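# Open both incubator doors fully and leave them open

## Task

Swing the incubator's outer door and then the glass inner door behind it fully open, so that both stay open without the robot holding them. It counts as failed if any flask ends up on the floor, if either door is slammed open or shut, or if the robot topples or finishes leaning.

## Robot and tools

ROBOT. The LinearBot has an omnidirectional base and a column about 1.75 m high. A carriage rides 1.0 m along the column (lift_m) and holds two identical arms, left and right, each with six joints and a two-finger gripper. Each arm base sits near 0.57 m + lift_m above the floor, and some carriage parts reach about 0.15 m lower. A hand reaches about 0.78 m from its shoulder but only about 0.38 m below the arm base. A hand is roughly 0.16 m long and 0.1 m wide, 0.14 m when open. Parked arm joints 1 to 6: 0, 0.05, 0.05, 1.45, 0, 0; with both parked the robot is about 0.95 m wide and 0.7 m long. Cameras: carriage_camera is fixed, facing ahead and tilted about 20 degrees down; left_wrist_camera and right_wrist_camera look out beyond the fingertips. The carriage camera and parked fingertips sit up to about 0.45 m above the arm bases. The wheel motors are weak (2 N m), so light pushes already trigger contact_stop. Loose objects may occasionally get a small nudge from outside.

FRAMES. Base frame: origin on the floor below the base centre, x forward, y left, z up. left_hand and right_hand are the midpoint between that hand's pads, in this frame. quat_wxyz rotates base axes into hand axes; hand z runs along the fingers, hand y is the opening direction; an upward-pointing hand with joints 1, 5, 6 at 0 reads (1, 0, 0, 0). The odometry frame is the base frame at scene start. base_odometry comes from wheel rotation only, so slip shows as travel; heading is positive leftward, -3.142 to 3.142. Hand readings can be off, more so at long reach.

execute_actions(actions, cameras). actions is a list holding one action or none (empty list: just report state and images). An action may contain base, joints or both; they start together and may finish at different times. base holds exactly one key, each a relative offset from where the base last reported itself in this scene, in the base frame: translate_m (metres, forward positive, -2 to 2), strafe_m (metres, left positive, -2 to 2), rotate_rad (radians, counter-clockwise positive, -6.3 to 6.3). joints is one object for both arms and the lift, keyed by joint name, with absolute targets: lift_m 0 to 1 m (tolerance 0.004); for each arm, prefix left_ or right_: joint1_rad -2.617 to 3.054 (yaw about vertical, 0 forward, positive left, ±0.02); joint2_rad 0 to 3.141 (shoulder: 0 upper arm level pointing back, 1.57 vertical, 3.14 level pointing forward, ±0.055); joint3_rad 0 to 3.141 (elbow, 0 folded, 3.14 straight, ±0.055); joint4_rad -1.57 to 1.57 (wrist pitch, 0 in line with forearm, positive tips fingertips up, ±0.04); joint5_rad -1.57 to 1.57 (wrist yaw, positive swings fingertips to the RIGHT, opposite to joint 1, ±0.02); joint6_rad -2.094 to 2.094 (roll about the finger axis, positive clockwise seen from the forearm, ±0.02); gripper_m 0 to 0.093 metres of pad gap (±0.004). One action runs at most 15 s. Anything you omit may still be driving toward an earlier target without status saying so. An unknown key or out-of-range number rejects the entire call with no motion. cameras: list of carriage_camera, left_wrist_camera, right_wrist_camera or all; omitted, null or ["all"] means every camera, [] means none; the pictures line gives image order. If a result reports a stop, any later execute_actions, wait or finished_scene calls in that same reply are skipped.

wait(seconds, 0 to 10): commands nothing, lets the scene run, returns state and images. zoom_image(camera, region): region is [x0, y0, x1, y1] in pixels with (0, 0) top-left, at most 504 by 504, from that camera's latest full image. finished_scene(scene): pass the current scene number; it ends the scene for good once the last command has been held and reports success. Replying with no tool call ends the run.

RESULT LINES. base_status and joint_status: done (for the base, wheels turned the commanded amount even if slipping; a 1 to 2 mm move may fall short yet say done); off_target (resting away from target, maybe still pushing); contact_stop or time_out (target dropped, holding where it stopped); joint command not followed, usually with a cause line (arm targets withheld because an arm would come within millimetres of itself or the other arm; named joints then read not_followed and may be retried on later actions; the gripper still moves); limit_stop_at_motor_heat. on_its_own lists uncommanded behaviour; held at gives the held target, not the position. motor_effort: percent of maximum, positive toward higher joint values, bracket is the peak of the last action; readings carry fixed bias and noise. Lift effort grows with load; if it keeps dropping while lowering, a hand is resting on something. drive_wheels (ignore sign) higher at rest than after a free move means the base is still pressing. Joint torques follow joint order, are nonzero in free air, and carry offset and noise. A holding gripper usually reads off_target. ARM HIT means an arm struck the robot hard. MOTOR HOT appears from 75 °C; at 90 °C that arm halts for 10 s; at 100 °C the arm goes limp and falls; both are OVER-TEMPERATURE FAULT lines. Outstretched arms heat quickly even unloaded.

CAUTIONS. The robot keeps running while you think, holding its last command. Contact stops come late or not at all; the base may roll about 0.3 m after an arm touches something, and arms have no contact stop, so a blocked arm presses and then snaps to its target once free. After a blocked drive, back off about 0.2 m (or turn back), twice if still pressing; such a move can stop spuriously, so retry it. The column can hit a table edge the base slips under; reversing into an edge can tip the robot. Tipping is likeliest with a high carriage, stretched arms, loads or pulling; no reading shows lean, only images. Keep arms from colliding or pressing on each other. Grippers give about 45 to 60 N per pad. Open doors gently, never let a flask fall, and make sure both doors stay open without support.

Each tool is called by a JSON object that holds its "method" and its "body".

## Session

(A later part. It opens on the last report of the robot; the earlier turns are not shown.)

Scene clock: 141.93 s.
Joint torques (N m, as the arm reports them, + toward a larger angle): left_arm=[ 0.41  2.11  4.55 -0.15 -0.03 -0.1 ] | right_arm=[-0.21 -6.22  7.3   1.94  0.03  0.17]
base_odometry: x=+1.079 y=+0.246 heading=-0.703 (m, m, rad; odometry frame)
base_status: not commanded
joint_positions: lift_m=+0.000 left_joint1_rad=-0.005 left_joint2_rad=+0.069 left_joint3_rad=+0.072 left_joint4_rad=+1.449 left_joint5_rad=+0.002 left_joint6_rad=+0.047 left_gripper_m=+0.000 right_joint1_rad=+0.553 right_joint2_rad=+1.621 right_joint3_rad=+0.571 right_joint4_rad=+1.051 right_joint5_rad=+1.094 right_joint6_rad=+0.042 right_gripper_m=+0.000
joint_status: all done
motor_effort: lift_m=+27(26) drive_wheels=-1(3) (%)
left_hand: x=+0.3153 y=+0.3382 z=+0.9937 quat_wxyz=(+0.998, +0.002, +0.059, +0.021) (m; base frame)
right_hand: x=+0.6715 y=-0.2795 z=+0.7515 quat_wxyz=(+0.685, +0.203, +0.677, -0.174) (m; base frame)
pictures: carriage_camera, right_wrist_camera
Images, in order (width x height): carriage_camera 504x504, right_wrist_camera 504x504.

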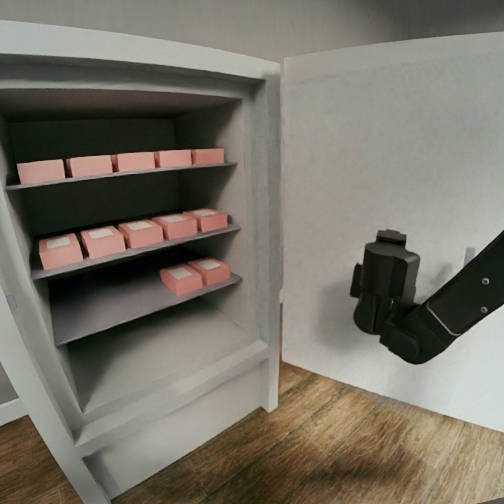

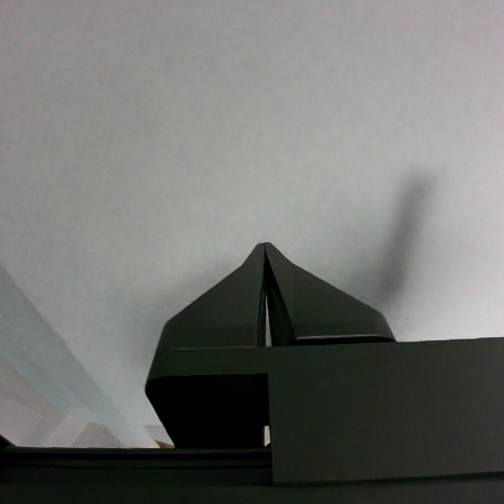

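{"method": "execute_actions", "body": {"actions": [{"base":{"translate_m":0.06}}], "cameras": ["carriage_camera"]}}

{"method": "execute_actions", "body": {"actions": [{"base":{"translate_m":0.05}}], "cameras": ["carriage_camera"]}}

Scene clock: 144.67 s.
Joint torques (N m, as the arm reports them, + toward a larger angle): left_arm=[ 0.4   2.08  4.47 -0.1  -0.05 -0.11] | right_arm=[-3.01 -6.18  7.34  1.91 -0.09  0.16]
base_odometry: x=+1.124 y=+0.207 heading=-0.704 (m, m, rad; odometry frame)
base_status: done
joint_positions: lift_m=+0.000 left_joint1_rad=-0.005 left_joint2_rad=+0.069 left_joint3_rad=+0.072 left_joint4_rad=+1.448 left_joint5_rad=+0.002 left_joint6_rad=+0.047 left_gripper_m=+0.000 right_joint1_rad=+0.594 right_joint2_rad=+1.621 right_joint3_rad=+0.571 right_joint4_rad=+1.053 right_joint5_rad=+1.102 right_joint6_rad=+0.042 right_gripper_m=+0.000
joint_status: not commanded
motor_effort: lift_m=+27(27) drive_wheels=+7(18) (%)
left_hand: x=+0.3156 y=+0.3382 z=+0.9937 quat_wxyz=(+0.998, +0.002, +0.060, +0.021) (m; base frame)
right_hand: x=+0.6681 y=-0.2648 z=+0.7518 quat_wxyz=(+0.689, +0.193, +0.680, -0.162) (m; base frame)
pictures: carriage_camera
Images, in order (width x height): carriage_camera 504x504.

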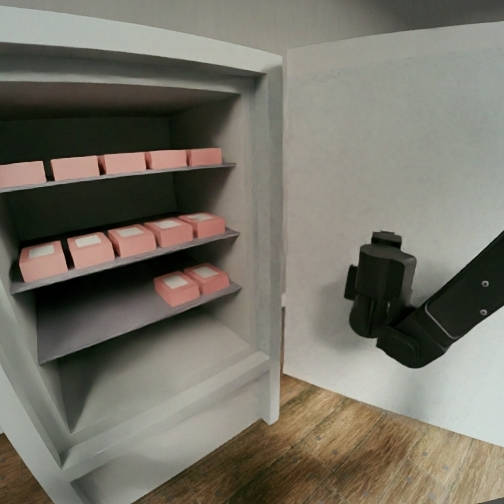

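Scene clock: 145.87 s.
Joint torques (N m, as the arm reports them, + toward a larger angle): left_arm=[ 0.48  2.24  4.3  -0.17 -0.1  -0.1 ] | right_arm=[-8.6  -6.25  7.33  1.97  0.52  0.16]
base_odometry: x=+1.157 y=+0.178 heading=-0.705 (m, m, rad; odometry frame)
base_status: translate_m contact_stop (by the wheels' count: +0.043 of +0.050)
joint_positions: lift_m=+0.000 left_joint1_rad=-0.005 left_joint2_rad=+0.069 left_joint3_rad=+0.072 left_joint4_rad=+1.448 left_joint5_rad=+0.002 left_joint6_rad=+0.047 left_gripper_m=+0.000 right_joint1_rad=+0.677 right_joint2_rad=+1.621 right_joint3_rad=+0.571 right_joint4_rad=+1.052 right_joint5_rad=+1.044 right_joint6_rad=+0.042 right_gripper_m=+0.000
joint_status: not commanded
motor_effort: lift_m=+28(27) drive_wheels=+15(33) (%)
left_hand: x=+0.3157 y=+0.3382 z=+0.9937 quat_wxyz=(+0.998, +0.002, +0.060, +0.021) (m; base frame)
right_hand: x=+0.6645 y=-0.2242 z=+0.7517 quat_wxyz=(+0.698, +0.144, +0.692, -0.114) (m; base frame)
pictures: carriage_camera
Images, in order (width x height): carriage_camera 504x504.

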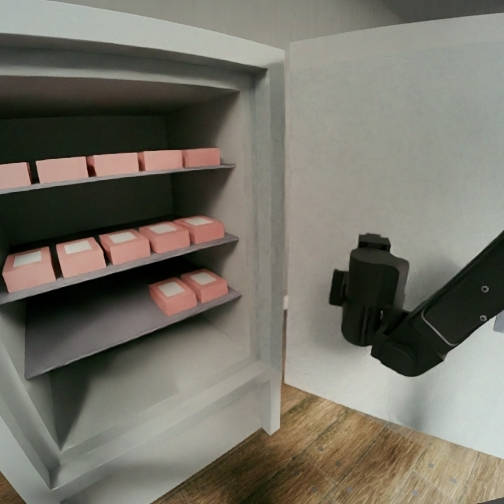

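{"method": "execute_actions", "body": {"actions": [{"base":{"translate_m":-0.15}}], "cameras": []}}

{"method": "finished_scene", "body": {"scene": 1}}

Scene clock: 148.70 s.
Joint torques (N m, as the arm reports them, + toward a larger angle): left_arm=[ 0.42  2.11  4.44 -0.2  -0.05 -0.1 ] | right_arm=[-4.43 -6.35  7.46  1.95  1.11  0.16]
base_odometry: x=+1.137 y=+0.196 heading=-0.704 (m, m, rad; odometry frame)
base_status: translate_m contact_stop (by the wheels' count: -0.027 of -0.150)
joint_positions: lift_m=+0.000 left_joint1_rad=-0.005 left_joint2_rad=+0.069 left_joint3_rad=+0.072 left_joint4_rad=+1.451 left_joint5_rad=+0.002 left_joint6_rad=+0.047 left_gripper_m=+0.000 right_joint1_rad=+0.613 right_joint2_rad=+1.621 right_joint3_rad=+0.571 right_joint4_rad=+1.057 right_joint5_rad=+0.995 right_joint6_rad=+0.042 right_gripper_m=+0.000
joint_status: not commanded
motor_effort: lift_m=+28(26) drive_wheels=+6(23) (%)
left_hand: x=+0.3148 y=+0.3382 z=+0.9938 quat_wxyz=(+0.998, +0.002, +0.058, +0.021) (m; base frame)
right_hand: x=+0.6744 y=-0.2412 z=+0.7524 quat_wxyz=(+0.698, +0.151, +0.690, -0.118) (m; base frame)
pictures: none
No camera images: the call's "cameras" was empty. Leave "cameras" out to get every camera's image.

not run: a stop came earlier in this reply.

{"method": "execute_actions", "body": {"actions": [], "cameras": ["carriage_camera"]}}

not run: a stop came earlier in this reply.

{"method": "execute_actions", "body": {"actions": [{"base":{"translate_m":-0.15},"joints":{"right_joint1_rad":0.75}}], "cameras": ["carriage_camera"]}}

{"method": "finished_scene", "body": {"scene": 1}}

Scene clock: 152.50 s.
Joint torques (N m, as the arm reports them, + toward a larger angle): left_arm=[ 0.43  2.27  4.42 -0.16 -0.05 -0.1 ] | right_arm=[-0.01 -6.23  7.37  1.89  0.03  0.16]
base_odometry: x=+1.022 y=+0.293 heading=-0.704 (m, m, rad; odometry frame)
base_status: done
joint_positions: lift_m=+0.000 left_joint1_rad=-0.005 left_joint2_rad=+0.069 left_joint3_rad=+0.072 left_joint4_rad=+1.451 left_joint5_rad=+0.002 left_joint6_rad=+0.047 left_gripper_m=+0.000 right_joint1_rad=+0.751 right_joint2_rad=+1.621 right_joint3_rad=+0.571 right_joint4_rad=+1.057 right_joint5_rad=+1.092 right_joint6_rad=+0.042 right_gripper_m=+0.000
joint_status: all done
motor_effort: lift_m=+27(27) drive_wheels=-3(20) (%)
left_hand: x=+0.3148 y=+0.3382 z=+0.9938 quat_wxyz=(+0.998, +0.002, +0.058, +0.021) (m; base frame)
right_hand: x=+0.6525 y=-0.2046 z=+0.7524 quat_wxyz=(+0.700, +0.137, +0.693, -0.104) (m; base frame)
pictures: carriage_camera
Images, in order (width x height): carriage_camera 504x504.

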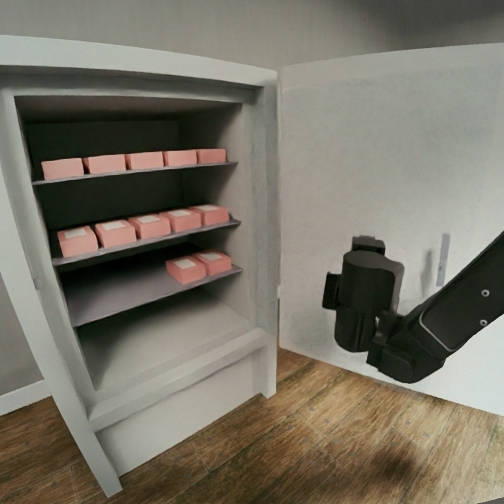

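The scene is finished: the task was done.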